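## Task

Take hold of one end of the white wire and raise it well up out of the crate; lifting to the upper limit of the arm's reach is enough, while a shallow lift does not count. Before closing on the wire, the fingers must have been spread around it by at least a thumb's width, unless they were opened far from the entire wire; closing on it otherwise may fail the run. If the crate tips halfway over, the run fails. It counts as done only while that end is held up above the table, the other arm is not touching the wire, and nothing besides the gripper touches the wire higher than a finger's width over the crate rim. The black wire must stay inside the crate with no part drawn out across a wall, the crate must stand upright and wholly on the table, and each gripper may hold nothing except that wire end.

## Robot and tools

Robot: two six-joint arms, left_arm and right_arm, each ending in a two-finger parallel gripper with a wrist camera. Bases in the scene frame: left_arm at (+0.004, +0.266, +0.021) m, right_arm at (+0.004, -0.310, +0.015) m, both nearly unrotated. The names are labels only; they do not mean left or right in any picture.

Scene frame: origin at table-top height, midway between the arms, a few cm in from the table's near edge. +x runs out over the table, +y toward left_arm, +z up. All positions are metres, orientations are quaternions written w first (qw, qx, qy, qz). On each gripper the fingers extend along its own +z and spread along its own y. end_effector_position is the spot between the finger pads, just under 1 cm short of the tips.

One command row = 16 numbers: left_arm x, y, z, qw, qx, qy, qz, opening, then right_arm in the same eight-number order. Both arms are always included, even if one stays still. x, y, z and the quaternion are an absolute target pose for that gripper in the scene frame, not an offset. opening runs from -1 (shut) to +1 (fully apart, 0.087 m). To keep an arm parked, resend exactly its pose from the last result before it stopped, plus its desired opening, in every row and call; to keep a hand's orientation, keep repeating the same quaternion rather than copying the reported one, which drifts.

Tools:
- execute_actions(actions): a list of up to 15 actions; each action is a table of up to 15 rows, one row per control step of 1/30 s. A shorter table repeats its final row until 15 steps pass. An empty list just returns state and images. An action is rejected for both arms if any target lies over 0.6 m from where that gripper currently is along any of its own axes; if the first action fails this or anything is malformed, nothing in the call runs.
- move(target, speed, blocking): target is one 16-number row as above. Each gripper travels a straight line toward its pose; both finish together, taking 0.5 to 10 s (cut off at 10 s). speed is top path speed in m/s, 0.002 to 0.5, default 0.25; rotation is capped at twice that in rad/s. The opening is applied at the start. Paths ignore obstacles and the other arm; grippers may lag, wander, or overshoot speed, mostly with the arm near full stretch. Faster motion and targets set deeper past a contact mean harder impacts. blocking=false returns after 0.5 s while motion continues; then use wait(0) or stop before issuing further moves or rows.
- wait(seconds): 0 to 10; arms hold their last command; returns early if a running move finishes.
- stop(): brakes a running move; needs stopping distance; fingers keep moving.
- zoom_image(camera, region): camera is cam_high, cam_low, cam_left_wrist or cam_right_wrist; region is [x0, y0, x1, y1] pixels of that camera's latest 504x504 image, origin top-left, at most 504 by 504.
- read_manual(section): returns licence texts only.
- finished_scene(scene): ends the current scene, whose number you pass; irreversible; the reply reports success and gives the next task if any.

Controller behaviour: each step the commanded pose is clamped to within 70 mm and 16 degrees of the measured pose, then solved by damped inverse kinematics, favouring position over orientation. A distant target may need several actions; after an action the arm stops at its last clamped pose. Joint friction can leave the hand up to about 31 mm off, and tiny commands may not move it. Elbows never fully straighten. Joint ranges (rad), base outward: waist -2.618 to 3.054, shoulder 0 to 3.142, elbow 0 to 3.142, wrist pitch -1.571 to 1.571, wrist yaw -1.571 to 1.571, wrist roll -2.094 to 2.094.

Results: a state line per arm with gripper position and quaternion (printed position may be off, more when reaching far); "Hand target" lines show the pose each arm is now driven toward; grip_measured is the finger opening on the command scale (last Joint positions value gives metres; each gripper may read up to about 1 mm off). Joint torques are raw drive outputs, nonzero even without load. "pose unreachable" means a clearance check altered or blocked that arm's command. A move adds a "move:" line with its ending (done, off_target, moving, held, fault), any limits (paced = target clipped; held = steps blocked, after which the arm may surge fast), and each gripper's distance to its pose; if only one arm is named, the other finished fine. Camera calibration is supplied; images arrive in the order cam_high, cam_low, cam_left_wrist, cam_right_wrist.

Gripping: to hold, command an opening below grip_measured, about 0.02 below for a firm grip. Pad force is limited to roughly 20 N; snapping shut fast can push harder or bounce open. Open wide around the wire before closing on it.

Hazards: a fixed bar below the bases and a plate behind it stand up to about 3 cm above the table with no warning on contact. Do not let the arms collide or press on each other. Do not tip the crate, knock anything off the table, drop or yank the wire, or pull the other wire over a wall. Loose objects may occasionally get nudged. A FAULT line means an arm stopped. MOTOR HOT appears from 75 °C; at 90 °C that arm halts for 10 s; at 100 °C it goes limp and falls until cooled, so avoid long heavy holds.

Each tool is called as a command line: name --argument value for each argument, lists and objects as JSON in quotes; but a table of rows of numbers goes row by row, as --pt "numbers of a row", without its own name.

## Session

execute_actions --actions '[]'

Scene clock: 0.00 s.
left_arm: end_effector_position=(+0.4861, +0.4948, +0.1312) grip_measured=+1.000 end_effector_quat_wxyz=(+0.534, +0.305, +0.622, +0.485) | right_arm: end_effector_position=(+0.5558, -0.4125, +0.3725) grip_measured=+0.989 end_effector_quat_wxyz=(+0.689, -0.589, +0.322, -0.273)
Joint positions: left_arm=[0.387 2.124 0.811 1.358 0.132 1.193 0.087] | right_arm=[-0.505  1.944  1.532  0.754 -1.143 -1.106  0.087]
Joint velocities: left_arm=[-0.007  0.002  0.012  0.022 -0.051  0.022  0.   ] | right_arm=[-0.007 -0.002  0.002  0.051 -0.007  0.081 -0.001]
Joint torques (N m, as the arm reports them, + toward a larger angle): no reading
Motor temperatures (°C, as the motors report them): left_arm=[32 32 31 30 32 32] | right_arm=[33 33 32 32 33 31]
Hand target (left_arm): +0.486, +0.495, +0.131; +0.534, +0.305, +0.622, +0.485
Hand target (right_arm): +0.556, -0.413, +0.372; +0.689, -0.589, +0.322, -0.273

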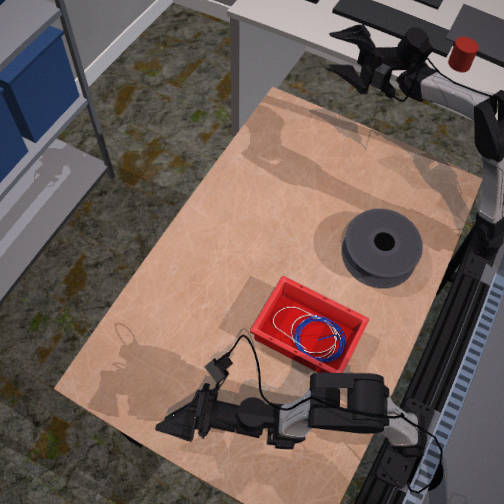

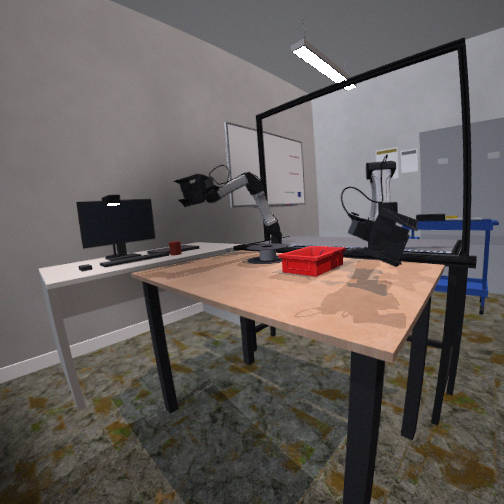

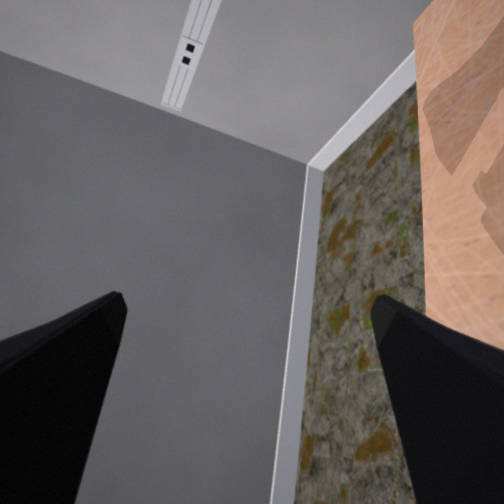

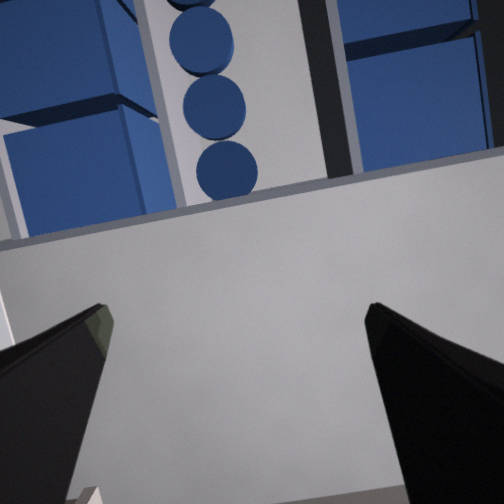

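move --target '[0.36,0.16,0.25,0,0,1,0,0,0.556,-0.413,0.372,0.689,-0.589,0.322,-0.273,1]'

zoom_image --camera "cam_left_wrist" --region '[0,0,504,504]'

Scene clock: 8.77 s.
left_arm: end_effector_position=(+0.3595, +0.1617, +0.2396) grip_measured=+0.000 end_effector_quat_wxyz=(+0.112, +0.004, +0.993, -0.040) | right_arm: end_effector_position=(+0.5558, -0.4125, +0.3725) grip_measured=+0.989 end_effector_quat_wxyz=(+0.689, -0.589, +0.322, -0.273)
Joint positions: left_arm=[-0.282  1.981  2.212 -1.563  0.014 -0.247  0.044] | right_arm=[-0.505  1.944  1.532  0.754 -1.143 -1.106  0.087]
Joint velocities: left_arm=[-0.012 -0.012 -0.007 -0.037 -0.081  0.007  0.001] | right_arm=[-0.022 -0.027 -0.002  0.022  0.066 -0.081 -0.001]
Joint torques (N m, as the arm reports them, + toward a larger angle): left_arm=[ -0.01 -12.41   7.53   0.59   0.04   0.01] | right_arm=[-0.11 -9.03  5.89  1.38  0.15  0.13]
Motor temperatures (°C, as the motors report them): left_arm=[32 35 32 32 32 32] | right_arm=[33 36 34 33 33 31]
Hand target (left_arm): +0.356, +0.159, +0.248; +0.120, +0.003, +0.992, -0.048
Hand target (right_arm): +0.556, -0.413, +0.372; +0.689, -0.589, +0.322, -0.273
Off the commanded pose (left_arm): 0.011 m, 14 deg.
Off the commanded pose (right_arm): 0.001 m, 0 deg.
joint sent to its limit (left arm) — the command would take joint 4 (wrist pitch) past its lower limit, so that joint was sent only as far as its limit.
move: off_target (left_arm)
camera_calibration (this result's frames):
cam_left_wrist: T_world_to_cam=[[-0.00516552, -0.996618, 0.0820098, 0.142844], [-0.800248, 0.0532981, 0.597296, 0.156668], [-0.599647, -0.0625428, -0.797817, 0.554565], [0, 0, 0, 1]] pos_world=[0.458654, 0.168695, 0.33715]

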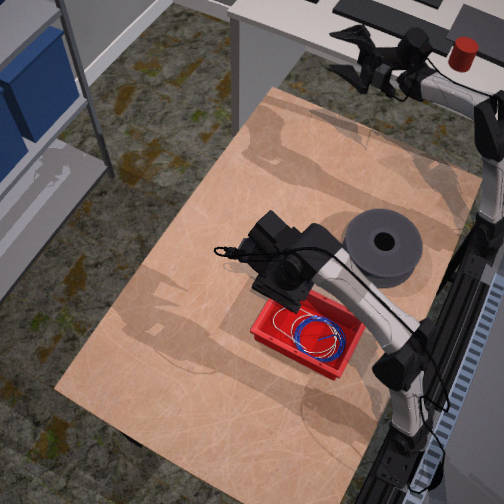

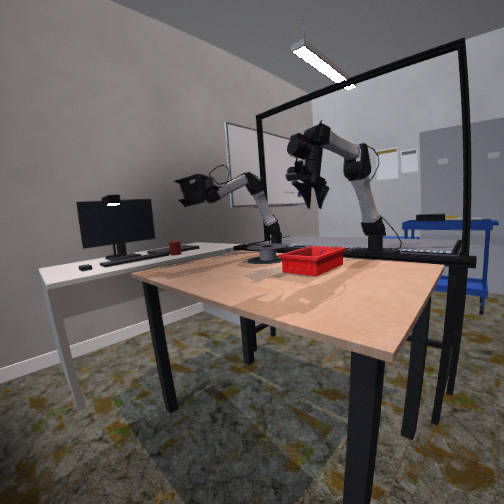

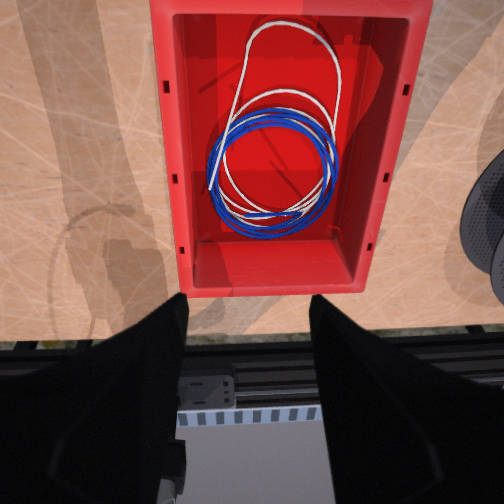

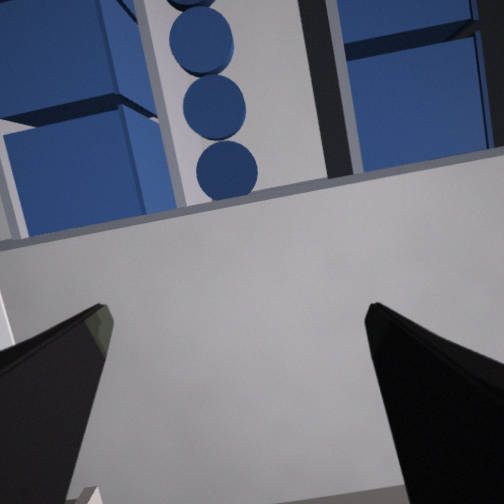

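Region (0, 0, 504, 504) of cam_left_wrist's 504x504 image, scaled by 1.000.

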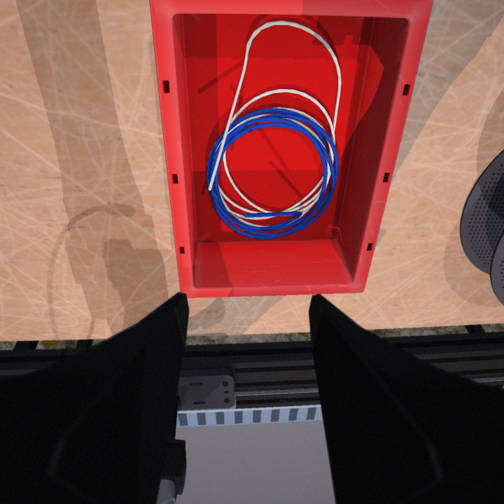

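move --target '[0.38,0.147,0.06,0,0.156,0.988,0,-0.45,0.556,-0.413,0.372,0.689,-0.589,0.322,-0.273,1]' --speed 0.15

Scene clock: 17.73 s.
left_arm: end_effector_position=(+0.3805, +0.1488, +0.0629) grip_measured=-0.450 end_effector_quat_wxyz=(-0.002, +0.147, +0.989, -0.006) | right_arm: end_effector_position=(+0.5558, -0.4125, +0.3725) grip_measured=+0.989 end_effector_quat_wxyz=(+0.689, -0.589, +0.322, -0.273)
Joint positions: left_arm=[-0.326  2.248  1.894 -1.22   0.004 -0.005  0.024] | right_arm=[-0.505  1.944  1.532  0.754 -1.143 -1.106  0.087]
Joint velocities: left_arm=[-0.017 -0.002  0.002 -0.007 -0.007 -0.022 -0.001] | right_arm=[ 0.002  0.002 -0.012 -0.007 -0.022 -0.022  0.001]
Joint torques (N m, as the arm reports them, + toward a larger angle): left_arm=[ -0.54 -13.05   5.98   0.38  -0.1    0.12] | right_arm=[-0.12 -9.04  5.82  1.4   0.12  0.13]
Motor temperatures (°C, as the motors report them): left_arm=[32 39 33 32 32 32] | right_arm=[33 38 35 33 33 31]
Hand target (left_arm): +0.380, +0.147, +0.059; -0.001, +0.155, +0.988, -0.002
Hand target (right_arm): +0.556, -0.413, +0.372; +0.689, -0.589, +0.322, -0.273
Off the commanded pose (left_arm): 0.003 m, 1 deg.
Off the commanded pose (right_arm): 0.001 m, 0 deg.
move: done
camera_calibration (this result's frames):
cam_left_wrist: T_world_to_cam=[[-0.278505, -0.960347, 0.0129974, 0.247489], [-0.616334, 0.189086, 0.764447, 0.179027], [-0.736592, 0.204891, -0.644556, 0.427975], [0, 0, 0, 1]] pos_world=[0.49451, 0.116135, 0.13578]

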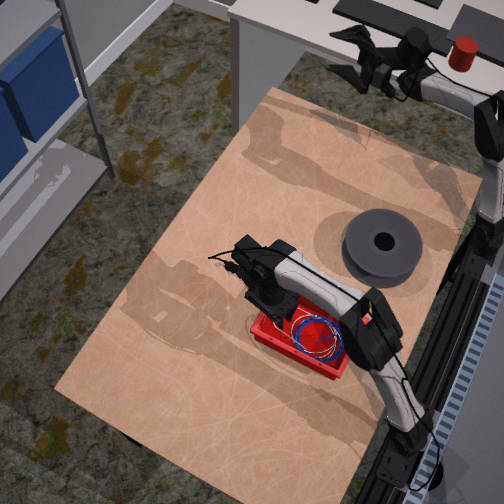

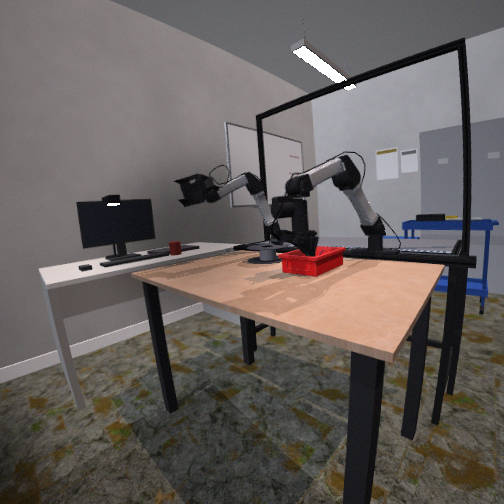

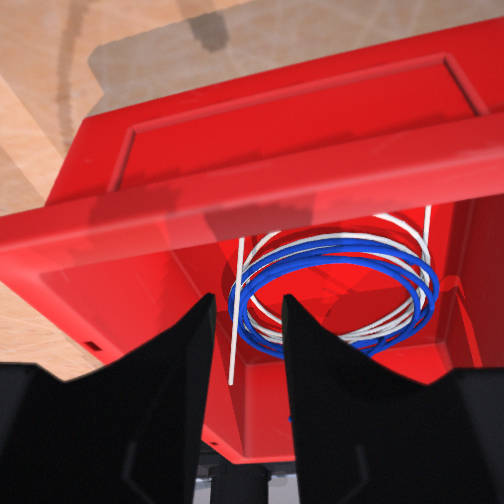

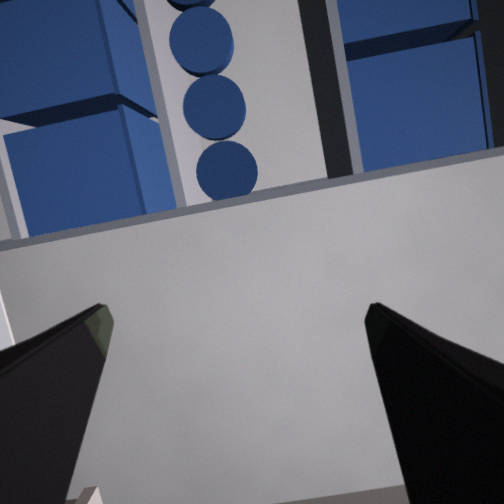

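move --target '[0.319,0.174,0.09,0.256,0.151,0.954,-0.04,-0.4,0.556,-0.413,0.372,0.689,-0.589,0.322,-0.273,1]' --speed 0.15

move --target '[0.319,0.174,0.046,0.256,0.151,0.954,-0.04,-0.4,0.556,-0.413,0.372,0.689,-0.589,0.322,-0.273,1]' --speed 0.05

Scene clock: 23.57 s.
left_arm: end_effector_position=(+0.3182, +0.1698, +0.0903) grip_measured=-0.400 end_effector_quat_wxyz=(+0.245, +0.156, +0.956, -0.039) | right_arm: end_effector_position=(+0.5558, -0.4125, +0.3725) grip_measured=+0.989 end_effector_quat_wxyz=(+0.689, -0.589, +0.322, -0.273)
Joint positions: left_arm=[-0.326  1.503  0.985 -0.551  0.003  0.026  0.026] | right_arm=[-0.505  1.944  1.532  0.754 -1.143 -1.106  0.087]
Joint velocities: left_arm=[-0.002 -0.002  0.012  0.081  0.037  0.037 -0.   ] | right_arm=[ 0.002 -0.007 -0.007  0.022  0.095 -0.051 -0.   ]
Joint torques (N m, as the arm reports them, + toward a larger angle): left_arm=[ 1.07 -8.69  6.32  1.23 -0.07  0.14] | right_arm=[-0.04 -9.06  5.82  1.39  0.13  0.08]
Motor temperatures (°C, as the motors report them): left_arm=[32 41 34 31 32 32] | right_arm=[33 39 36 34 33 31]
Hand target (left_arm): +0.320, +0.174, +0.093; +0.256, +0.153, +0.954, -0.036
Hand target (right_arm): +0.556, -0.413, +0.372; +0.689, -0.589, +0.322, -0.273
Off the commanded pose (left_arm): 0.004 m, 1 deg.
Off the commanded pose (right_arm): 0.001 m, 0 deg.
move: done
camera_calibration (this result's frames):
cam_left_wrist: T_world_to_cam=[[-0.308397, -0.951246, 0.00469375, 0.258663], [-0.887587, 0.289526, 0.358279, 0.221636], [-0.342171, 0.106326, -0.933603, 0.312772], [0, 0, 0, 1]] pos_world=[0.383513, 0.148627, 0.211383]

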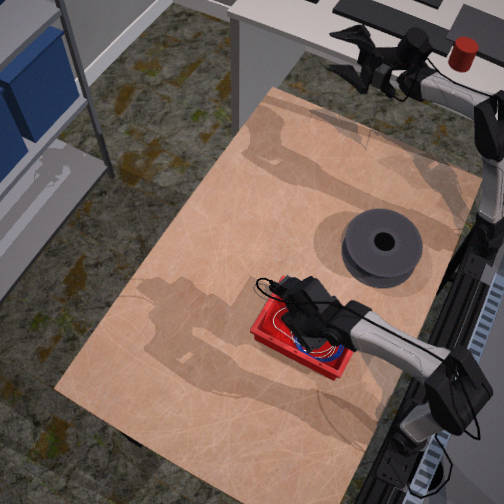

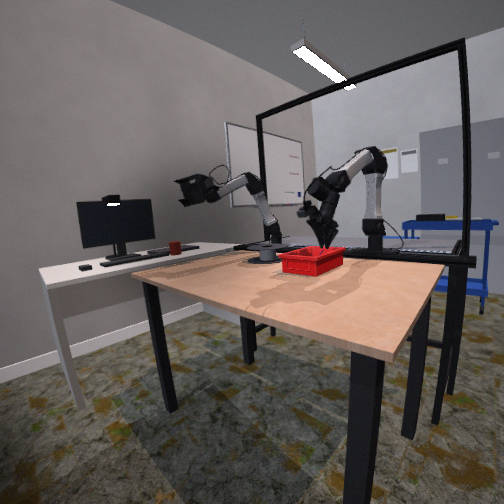

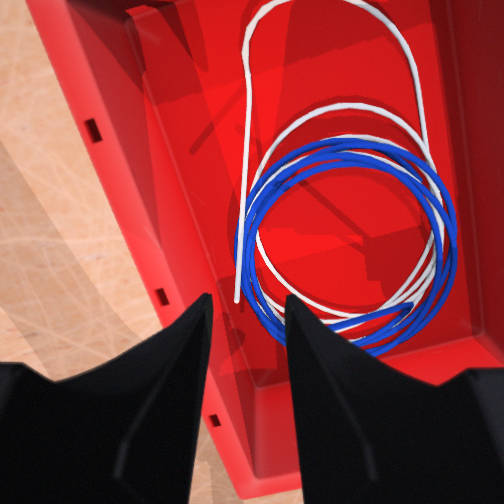

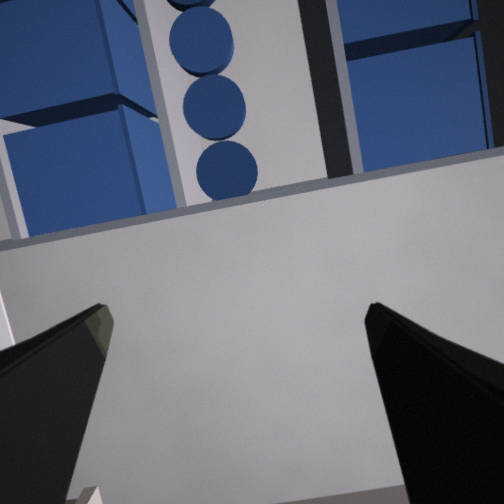

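Scene clock: 24.93 s.
left_arm: end_effector_position=(+0.3208, +0.1702, +0.0547) grip_measured=-0.400 end_effector_quat_wxyz=(+0.263, +0.153, +0.952, -0.042) | right_arm: end_effector_position=(+0.5558, -0.4125, +0.3725) grip_measured=+0.989 end_effector_quat_wxyz=(+0.689, -0.589, +0.322, -0.273)
Joint positions: left_arm=[-0.32   1.535  0.85  -0.347  0.006  0.026  0.026] | right_arm=[-0.505  1.944  1.532  0.754 -1.143 -1.106  0.087]
Joint velocities: left_arm=[-0.022  0.012  0.007  0.007 -0.022 -0.037 -0.   ] | right_arm=[ 0.002  0.002 -0.002 -0.066 -0.022 -0.051 -0.001]
Joint torques (N m, as the arm reports them, + toward a larger angle): left_arm=[ 1.01 -5.14  5.99  1.24 -0.01  0.13] | right_arm=[-0.09 -9.1   5.9   1.39  0.13  0.1 ]
Motor temperatures (°C, as the motors report them): left_arm=[32 41 34 32 32 32] | right_arm=[33 40 36 34 33 31]
Hand target (left_arm): +0.319, +0.174, +0.046; +0.256, +0.151, +0.954, -0.040
Hand target (right_arm): +0.556, -0.413, +0.372; +0.689, -0.589, +0.322, -0.273
Off the commanded pose (left_arm): 0.010 m, 1 deg.
Off the commanded pose (right_arm): 0.001 m, 0 deg.
move: done
camera_calibration (this result's frames):
cam_left_wrist: T_world_to_cam=[[-0.303959, -0.952661, 0.00678938, 0.258776], [-0.900788, 0.289714, 0.323492, 0.242681], [-0.310145, 0.0922126, -0.946207, 0.27319], [0, 0, 0, 1]] pos_world=[0.38199, 0.151026, 0.178232]

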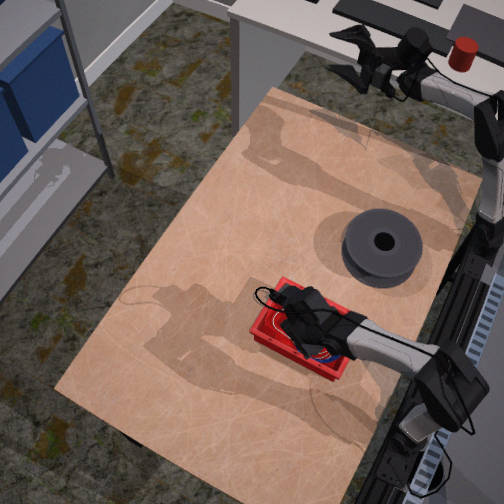

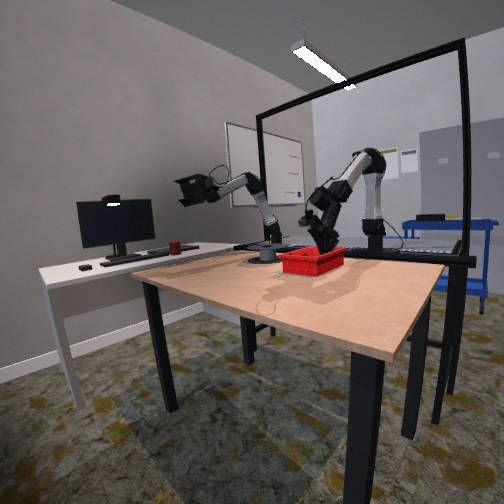

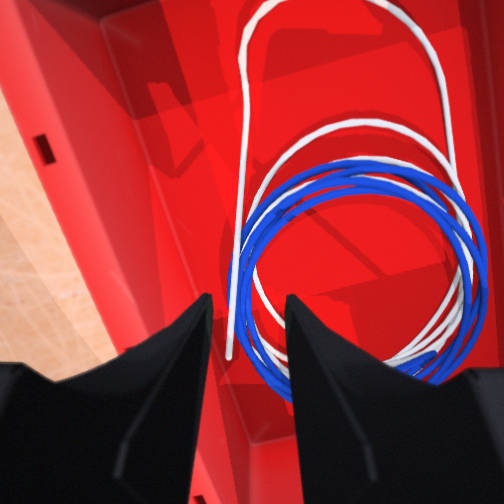

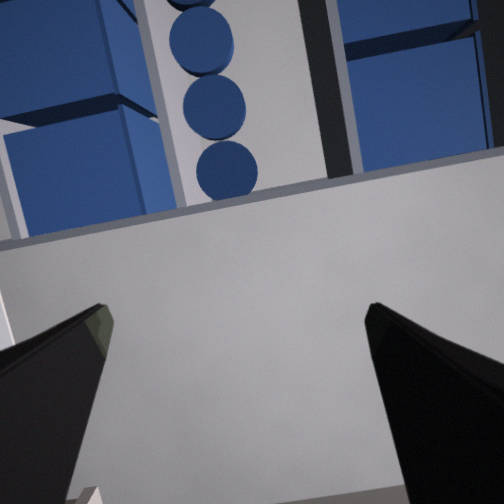

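move --target '[0.316,0.175,0.037,0.256,0.151,0.954,-0.04,-0.4,0.556,-0.413,0.372,0.689,-0.589,0.322,-0.273,1]' --speed 0.03

move --target '[0.316,0.175,0.037,0.256,0.151,0.954,-0.04,-1,0.556,-0.413,0.372,0.689,-0.589,0.322,-0.273,1]'

move --target '[0.33,0.15,0.2,0.256,0.151,0.954,-0.04,-1,0.556,-0.413,0.372,0.689,-0.589,0.322,-0.273,1]' --speed 0.1

Scene clock: 29.30 s.
left_arm: end_effector_position=(+0.3207, +0.1697, +0.0491) grip_measured=-0.400 end_effector_quat_wxyz=(+0.270, +0.153, +0.950, -0.044) | right_arm: end_effector_position=(+0.5558, -0.4125, +0.3725) grip_measured=+0.989 end_effector_quat_wxyz=(+0.689, -0.589, +0.322, -0.273)
Joint positions: left_arm=[-0.32   1.535  0.819 -0.301  0.009  0.026  0.026] | right_arm=[-0.505  1.944  1.532  0.754 -1.143 -1.106  0.087]
Joint velocities: left_arm=[ 0.002 -0.012 -0.007  0.022  0.051 -0.007 -0.   ] | right_arm=[-0.012  0.007 -0.012 -0.051 -0.022 -0.037 -0.   ]
Joint torques (N m, as the arm reports them, + toward a larger angle): left_arm=[ 1.05 -4.64  5.78  1.18 -0.01  0.14] | right_arm=[-0.05 -9.11  5.88  1.36  0.14  0.11]
Motor temperatures (°C, as the motors report them): left_arm=[32 40 34 32 32 32] | right_arm=[33 40 36 34 33 31]
Hand target (left_arm): +0.316, +0.175, +0.037; +0.256, +0.151, +0.954, -0.040
Hand target (right_arm): +0.556, -0.413, +0.372; +0.689, -0.589, +0.322, -0.273
Off the commanded pose (left_arm): 0.014 m, 2 deg.
Off the commanded pose (right_arm): 0.001 m, 0 deg.
move: off_target (left_arm)
camera_calibration (this result's frames):
cam_left_wrist: T_world_to_cam=[[-0.305278, -0.952222, 0.00882136, 0.258554], [-0.904832, 0.292947, 0.308968, 0.246057], [-0.296791, 0.0863393, -0.951031, 0.264933], [0, 0, 0, 1]] pos_world=[0.380201, 0.151245, 0.173655]

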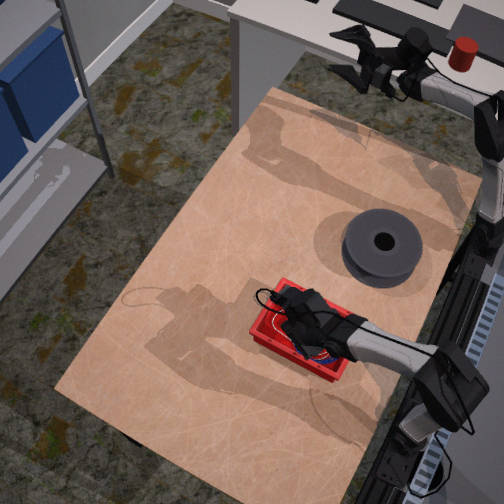

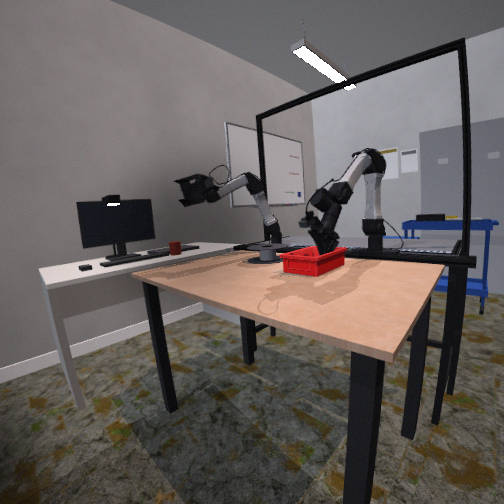

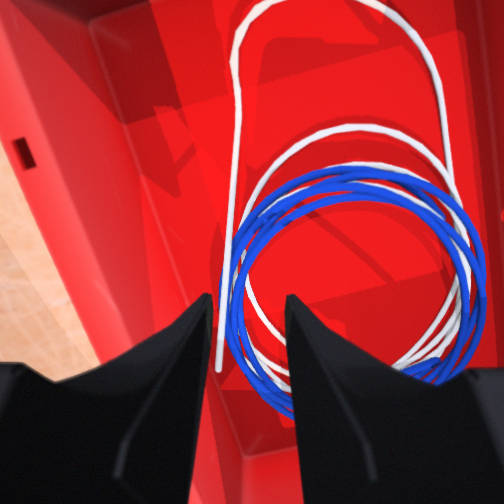

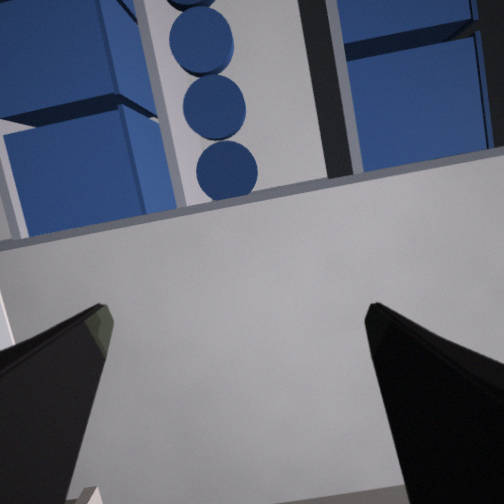

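Scene clock: 30.00 s.
left_arm: end_effector_position=(+0.3207, +0.1697, +0.0491) grip_measured=-0.951 end_effector_quat_wxyz=(+0.270, +0.153, +0.950, -0.044) | right_arm: end_effector_position=(+0.5558, -0.4125, +0.3725) grip_measured=+0.989 end_effector_quat_wxyz=(+0.689, -0.589, +0.322, -0.273)
Joint positions: left_arm=[-0.32   1.535  0.819 -0.301  0.009  0.026  0.002] | right_arm=[-0.505  1.944  1.532  0.754 -1.143 -1.106  0.087]
Joint velocities: left_arm=[ 0.002 -0.002 -0.002 -0.022  0.022 -0.007  0.   ] | right_arm=[ 0.027 -0.027  0.022  0.007 -0.022  0.037  0.   ]
Joint torques (N m, as the arm reports them, + toward a larger angle): left_arm=[ 1.04 -4.64  5.6   1.23 -0.03  0.14] | right_arm=[ 0.03 -9.1   5.84  1.39  0.12  0.12]
Motor temperatures (°C, as the motors report them): left_arm=[32 40 34 32 32 32] | right_arm=[33 41 37 34 33 31]
Hand target (left_arm): +0.316, +0.175, +0.037; +0.256, +0.151, +0.954, -0.040
Hand target (right_arm): +0.556, -0.413, +0.372; +0.689, -0.589, +0.322, -0.273
Off the commanded pose (left_arm): 0.014 m, 2 deg.
Off the commanded pose (right_arm): 0.001 m, 0 deg.
move: off_target (left_arm)
camera_calibration (this result's frames):
cam_left_wrist: T_world_to_cam=[[-0.305278, -0.952222, 0.00882136, 0.258554], [-0.904832, 0.292947, 0.308968, 0.246057], [-0.296791, 0.0863393, -0.951031, 0.264933], [0, 0, 0, 1]] pos_world=[0.380201, 0.151245, 0.173655]

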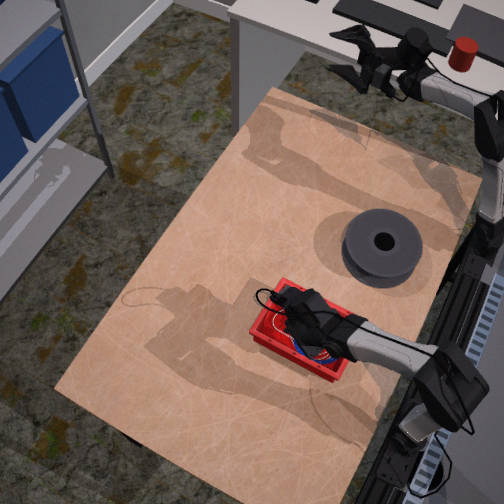

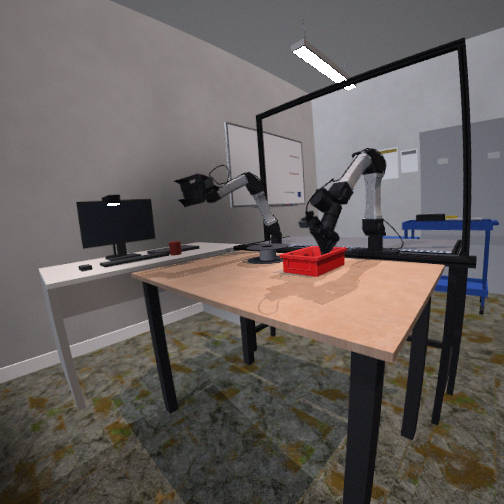

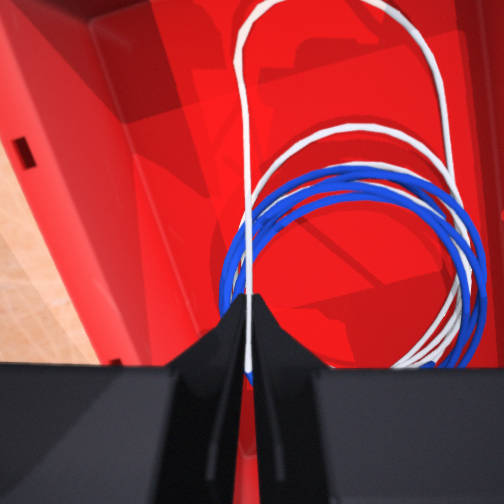

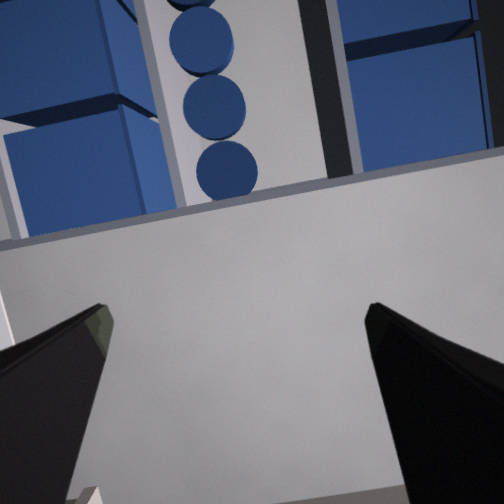

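Scene clock: 32.10 s.
left_arm: end_effector_position=(+0.3260, +0.1535, +0.2006) grip_measured=-0.951 end_effector_quat_wxyz=(+0.259, +0.150, +0.953, -0.043) | right_arm: end_effector_position=(+0.5558, -0.4125, +0.3725) grip_measured=+0.989 end_effector_quat_wxyz=(+0.689, -0.589, +0.322, -0.273)
Joint positions: left_arm=[-0.373  1.499  1.412 -0.953 -0.02  -0.027  0.002] | right_arm=[-0.505  1.944  1.532  0.754 -1.143 -1.106  0.087]
Joint velocities: left_arm=[-0.007 -0.012  0.012  0.007  0.022 -0.022 -0.   ] | right_arm=[-0.007 -0.002  0.007 -0.051  0.007 -0.051 -0.   ]
Joint torques (N m, as the arm reports them, + toward a larger angle): left_arm=[-0.59 -4.84  9.69  1.06 -0.12  0.01] | right_arm=[-0.08 -9.09  5.83  1.41  0.14  0.11]
Motor temperatures (°C, as the motors report them): left_arm=[32 40 34 32 32 32] | right_arm=[33 41 37 34 33 31]
Hand target (left_arm): +0.329, +0.150, +0.200; +0.256, +0.151, +0.954, -0.041
Hand target (right_arm): +0.556, -0.413, +0.372; +0.689, -0.589, +0.322, -0.273
Off the commanded pose (left_arm): 0.005 m, 0 deg.
Off the commanded pose (right_arm): 0.001 m, 0 deg.
move: done
camera_calibration (this result's frames):
cam_left_wrist: T_world_to_cam=[[-0.298026, -0.95449, 0.0113761, 0.240899], [-0.899678, 0.284854, 0.330815, 0.203926], [-0.319, 0.0883564, -0.943627, 0.417401], [0, 0, 0, 1]] pos_world=[0.388413, 0.134967, 0.323669]

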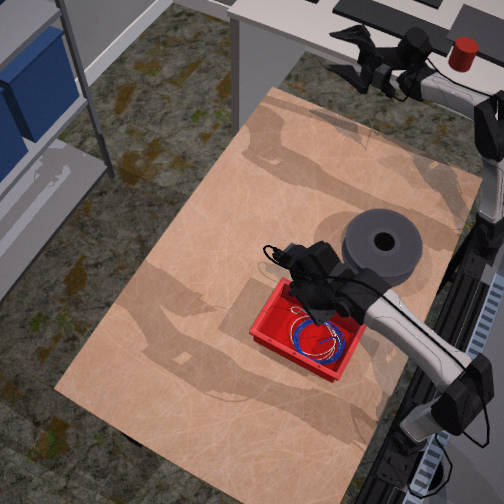

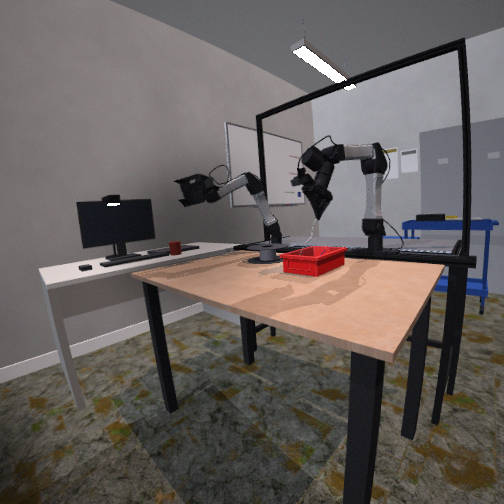

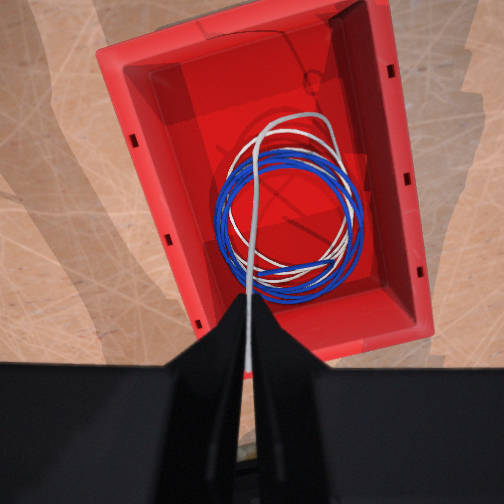

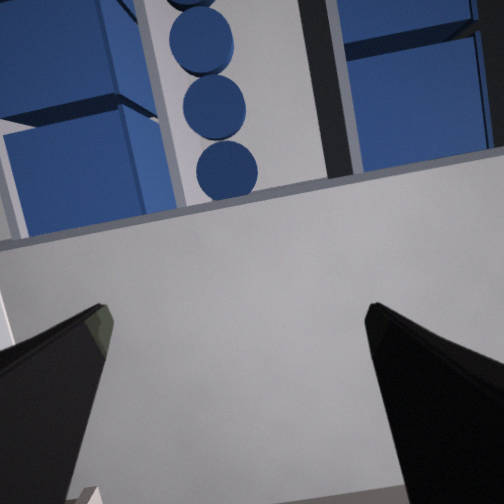

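move --target '[0.35,0.15,0.42,0.494,0.135,0.856,-0.078,-1,0.556,-0.413,0.372,0.689,-0.589,0.322,-0.273,1]' --speed 0.07

move --target '[0.33,0.155,0.72,0.856,0.078,0.494,-0.135,-1,0.556,-0.413,0.372,0.689,-0.589,0.322,-0.273,1]' --speed 0.08

zoom_image --camera "cam_low" --region '[200,50,440,290]'

Scene clock: 38.80 s.
left_arm: end_effector_position=(+0.3456, +0.1520, +0.4169) grip_measured=-0.951 end_effector_quat_wxyz=(+0.491, +0.133, +0.858, -0.076) | right_arm: end_effector_position=(+0.5558, -0.4125, +0.3725) grip_measured=+0.989 end_effector_quat_wxyz=(+0.689, -0.589, +0.322, -0.273)
Joint positions: left_arm=[-0.373  1.461  2.026 -1.097 -0.037 -0.014  0.002] | right_arm=[-0.505  1.944  1.532  0.754 -1.143 -1.106  0.087]
Joint velocities: left_arm=[-0.007 -0.012  0.022  0.022 -0.007  0.022  0.001] | right_arm=[-0.017 -0.002  0.002 -0.022 -0.022  0.022 -0.001]
Joint torques (N m, as the arm reports them, + toward a larger angle): left_arm=[-0.27 -3.55  8.22  1.58 -0.11  0.14] | right_arm=[-0.03 -9.11  5.88  1.38  0.12  0.13]
Motor temperatures (°C, as the motors report them): left_arm=[32 40 35 33 32 32] | right_arm=[33 42 37 34 33 31]
Hand target (left_arm): +0.349, +0.150, +0.420; +0.495, +0.135, +0.855, -0.074
Hand target (right_arm): +0.556, -0.413, +0.372; +0.689, -0.589, +0.322, -0.273
Off the commanded pose (left_arm): 0.006 m, 1 deg.
Off the commanded pose (right_arm): 0.001 m, 0 deg.
move: done
camera_calibration (this result's frames):
cam_left_wrist: T_world_to_cam=[[-0.29713, -0.954761, 0.0120468, 0.24227], [-0.941452, 0.290836, -0.170534, 0.37298], [0.159316, -0.0620122, -0.985278, 0.502825], [0, 0, 0, 1]] pos_world=[0.343021, 0.154015, 0.55611]

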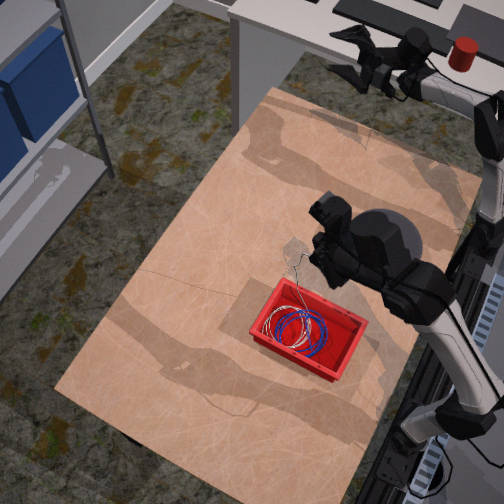

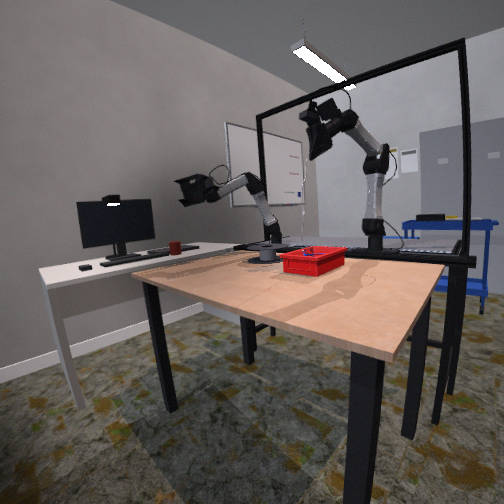

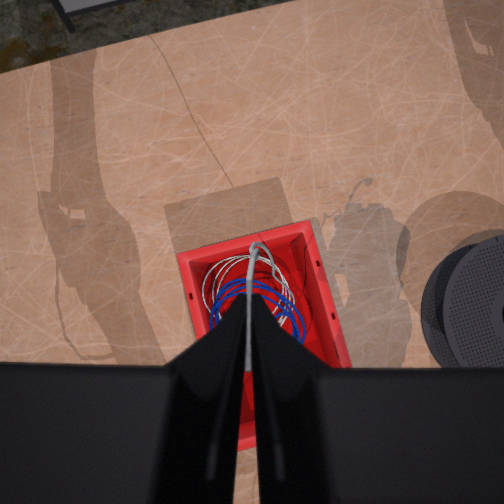

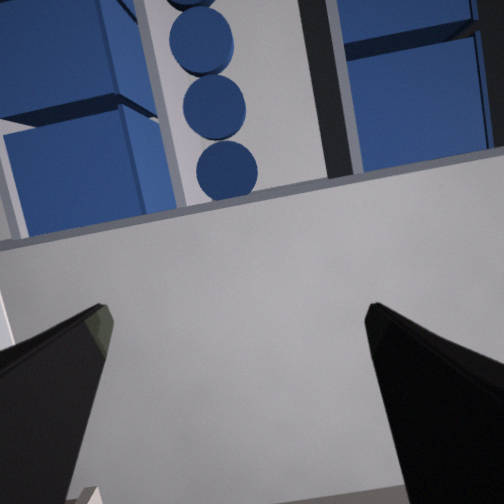

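Scene clock: 45.80 s.
left_arm: end_effector_position=(+0.3280, +0.1592, +0.7126) grip_measured=-0.951 end_effector_quat_wxyz=(+0.851, +0.076, +0.505, -0.123) | right_arm: end_effector_position=(+0.5558, -0.4125, +0.3725) grip_measured=+0.989 end_effector_quat_wxyz=(+0.689, -0.589, +0.322, -0.273)
Joint positions: left_arm=[-0.401  1.5    2.42  -0.419 -0.067  0.051  0.002] | right_arm=[-0.505  1.944  1.532  0.754 -1.143 -1.106  0.087]
Joint velocities: left_arm=[-0.002  0.002 -0.002  0.022 -0.007 -0.051 -0.001] | right_arm=[ 0.002 -0.017 -0.012 -0.066  0.007  0.037  0.   ]
Joint torques (N m, as the arm reports them, + toward a larger angle): left_arm=[-0.58 -1.28  5.95  1.48 -0.02  0.14] | right_arm=[-0.11 -9.06  5.81  1.37  0.14  0.1 ]
Motor temperatures (°C, as the motors report them): left_arm=[32 39 36 35 32 32] | right_arm=[33 43 38 35 33 31]
Hand target (left_arm): +0.328, +0.156, +0.719; +0.857, +0.077, +0.494, -0.126
Hand target (right_arm): +0.556, -0.413, +0.372; +0.689, -0.589, +0.322, -0.273
Off the commanded pose (left_arm): 0.009 m, 2 deg.
Off the commanded pose (right_arm): 0.001 m, 0 deg.
move: done
camera_calibration (this result's frames):
cam_left_wrist: T_world_to_cam=[[-0.292601, -0.956219, 0.005482, 0.243784], [-0.346227, 0.100597, -0.932742, 0.782925], [0.891354, -0.274819, -0.360504, 0.145968], [0, 0, 0, 1]] pos_world=[0.212292, 0.194465, 0.781552]

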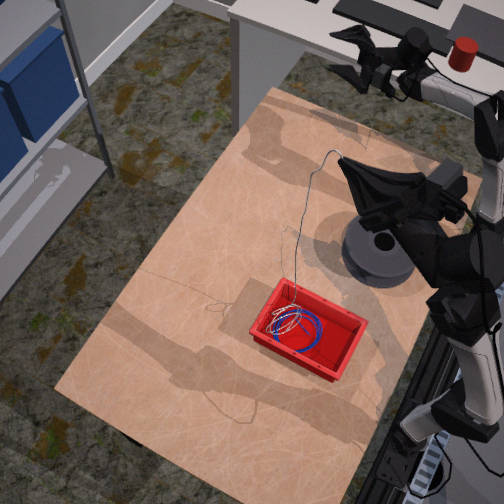

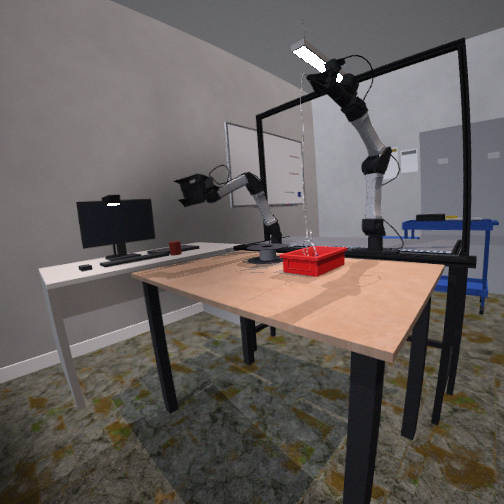

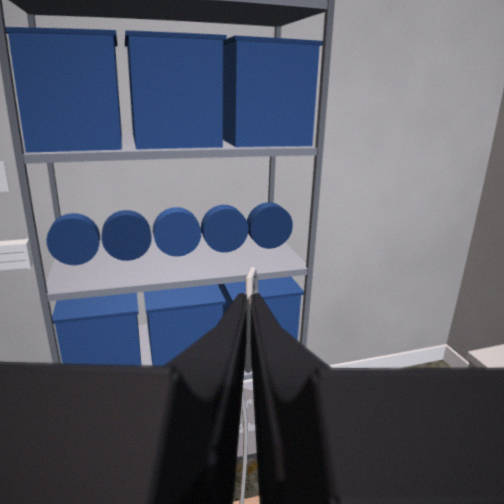

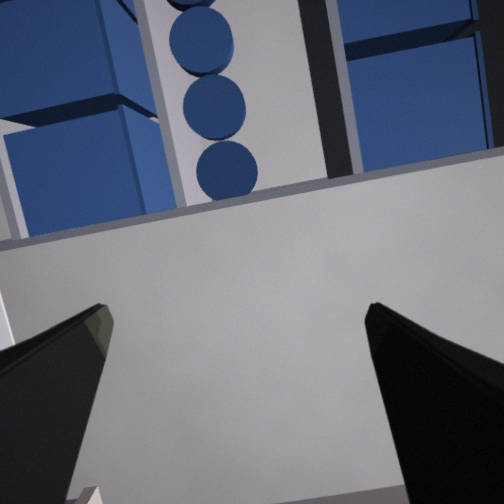

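Region (200, 50, 440, 290) of cam_low's 504x504 image, scaled by 2.100, with more detail than that image has.

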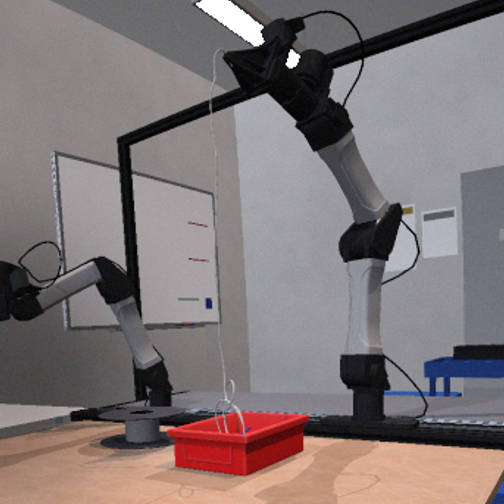

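A bit higher for safety.

move --target '[0.3,0.165,0.8,0.928,0.053,0.338,-0.147,-1,0.556,-0.413,0.372,0.689,-0.589,0.322,-0.273,1]' --speed 0.08

zoom_image --camera "cam_low" --region '[200,30,460,290]'

Scene clock: 51.43 s.
left_arm: end_effector_position=(+0.3004, +0.1674, +0.7944) grip_measured=-0.951 end_effector_quat_wxyz=(+0.925, +0.048, +0.349, -0.143) | right_arm: end_effector_position=(+0.5558, -0.4125, +0.3725) grip_measured=+0.989 end_effector_quat_wxyz=(+0.689, -0.589, +0.322, -0.273)
Joint positions: left_arm=[-0.401  1.59   2.55  -0.107 -0.049  0.051  0.002] | right_arm=[-0.505  1.944  1.532  0.754 -1.143 -1.106  0.087]
Joint velocities: left_arm=[-0.027  0.012  0.017  0.022  0.007 -0.007 -0.001] | right_arm=[ 0.012  0.002  0.002  0.037  0.037  0.051 -0.   ]
Joint torques (N m, as the arm reports them, + toward a larger angle): left_arm=[ 0.01 -1.47  4.99  0.93  0.07  0.13] | right_arm=[-0.05 -9.01  5.87  1.38  0.1   0.11]
Motor temperatures (°C, as the motors report them): left_arm=[32 38 35 35 32 32] | right_arm=[33 44 38 35 33 31]
Hand target (left_arm): +0.299, +0.165, +0.799; +0.929, +0.051, +0.338, -0.144
Hand target (right_arm): +0.556, -0.413, +0.372; +0.689, -0.589, +0.322, -0.273
Off the commanded pose (left_arm): 0.006 m, 1 deg.
Off the commanded pose (right_arm): 0.001 m, 0 deg.
move: done
camera_calibration (this result's frames):
cam_left_wrist: T_world_to_cam=[[-0.307594, -0.951336, 0.0186046, 0.236287], [-0.0212128, -0.0126916, -0.999694, 0.823394], [0.951281, -0.307895, -0.0162766, -0.0836006], [0, 0, 0, 1]] pos_world=[0.169675, 0.209499, 0.817385]

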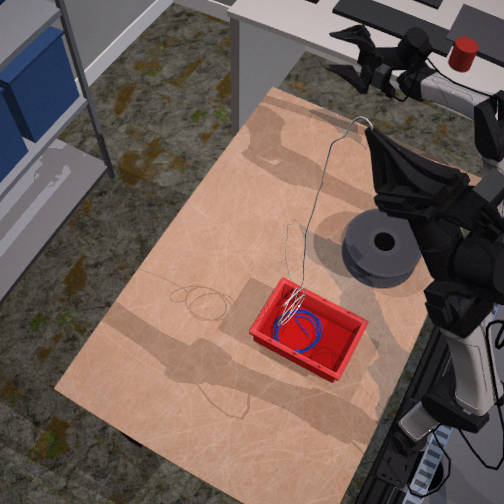

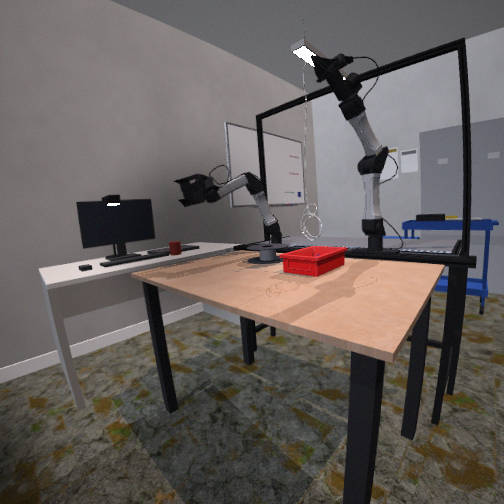

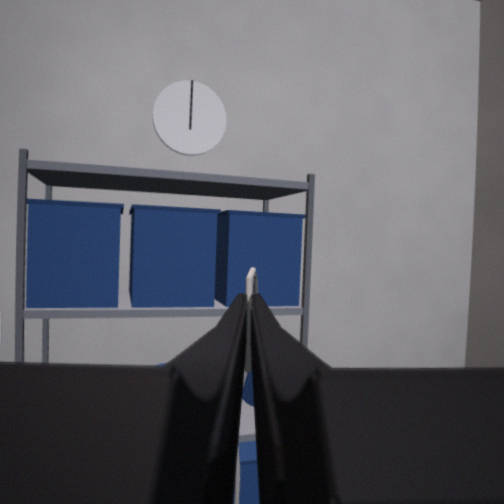

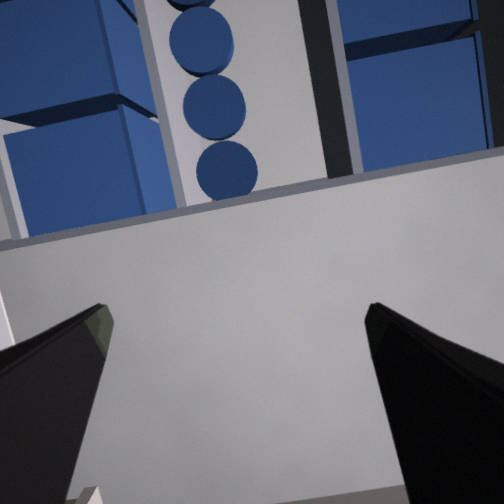

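Region (200, 30, 460, 290) of cam_low's 504x504 image, scaled by 1.938, with more detail than that image has.

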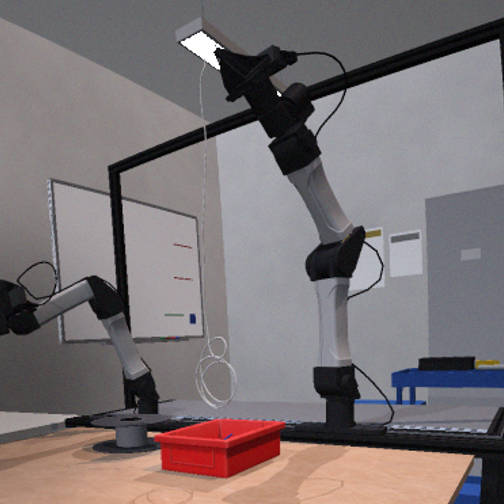

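finished_scene --scene 1

The scene is finished: the task was done.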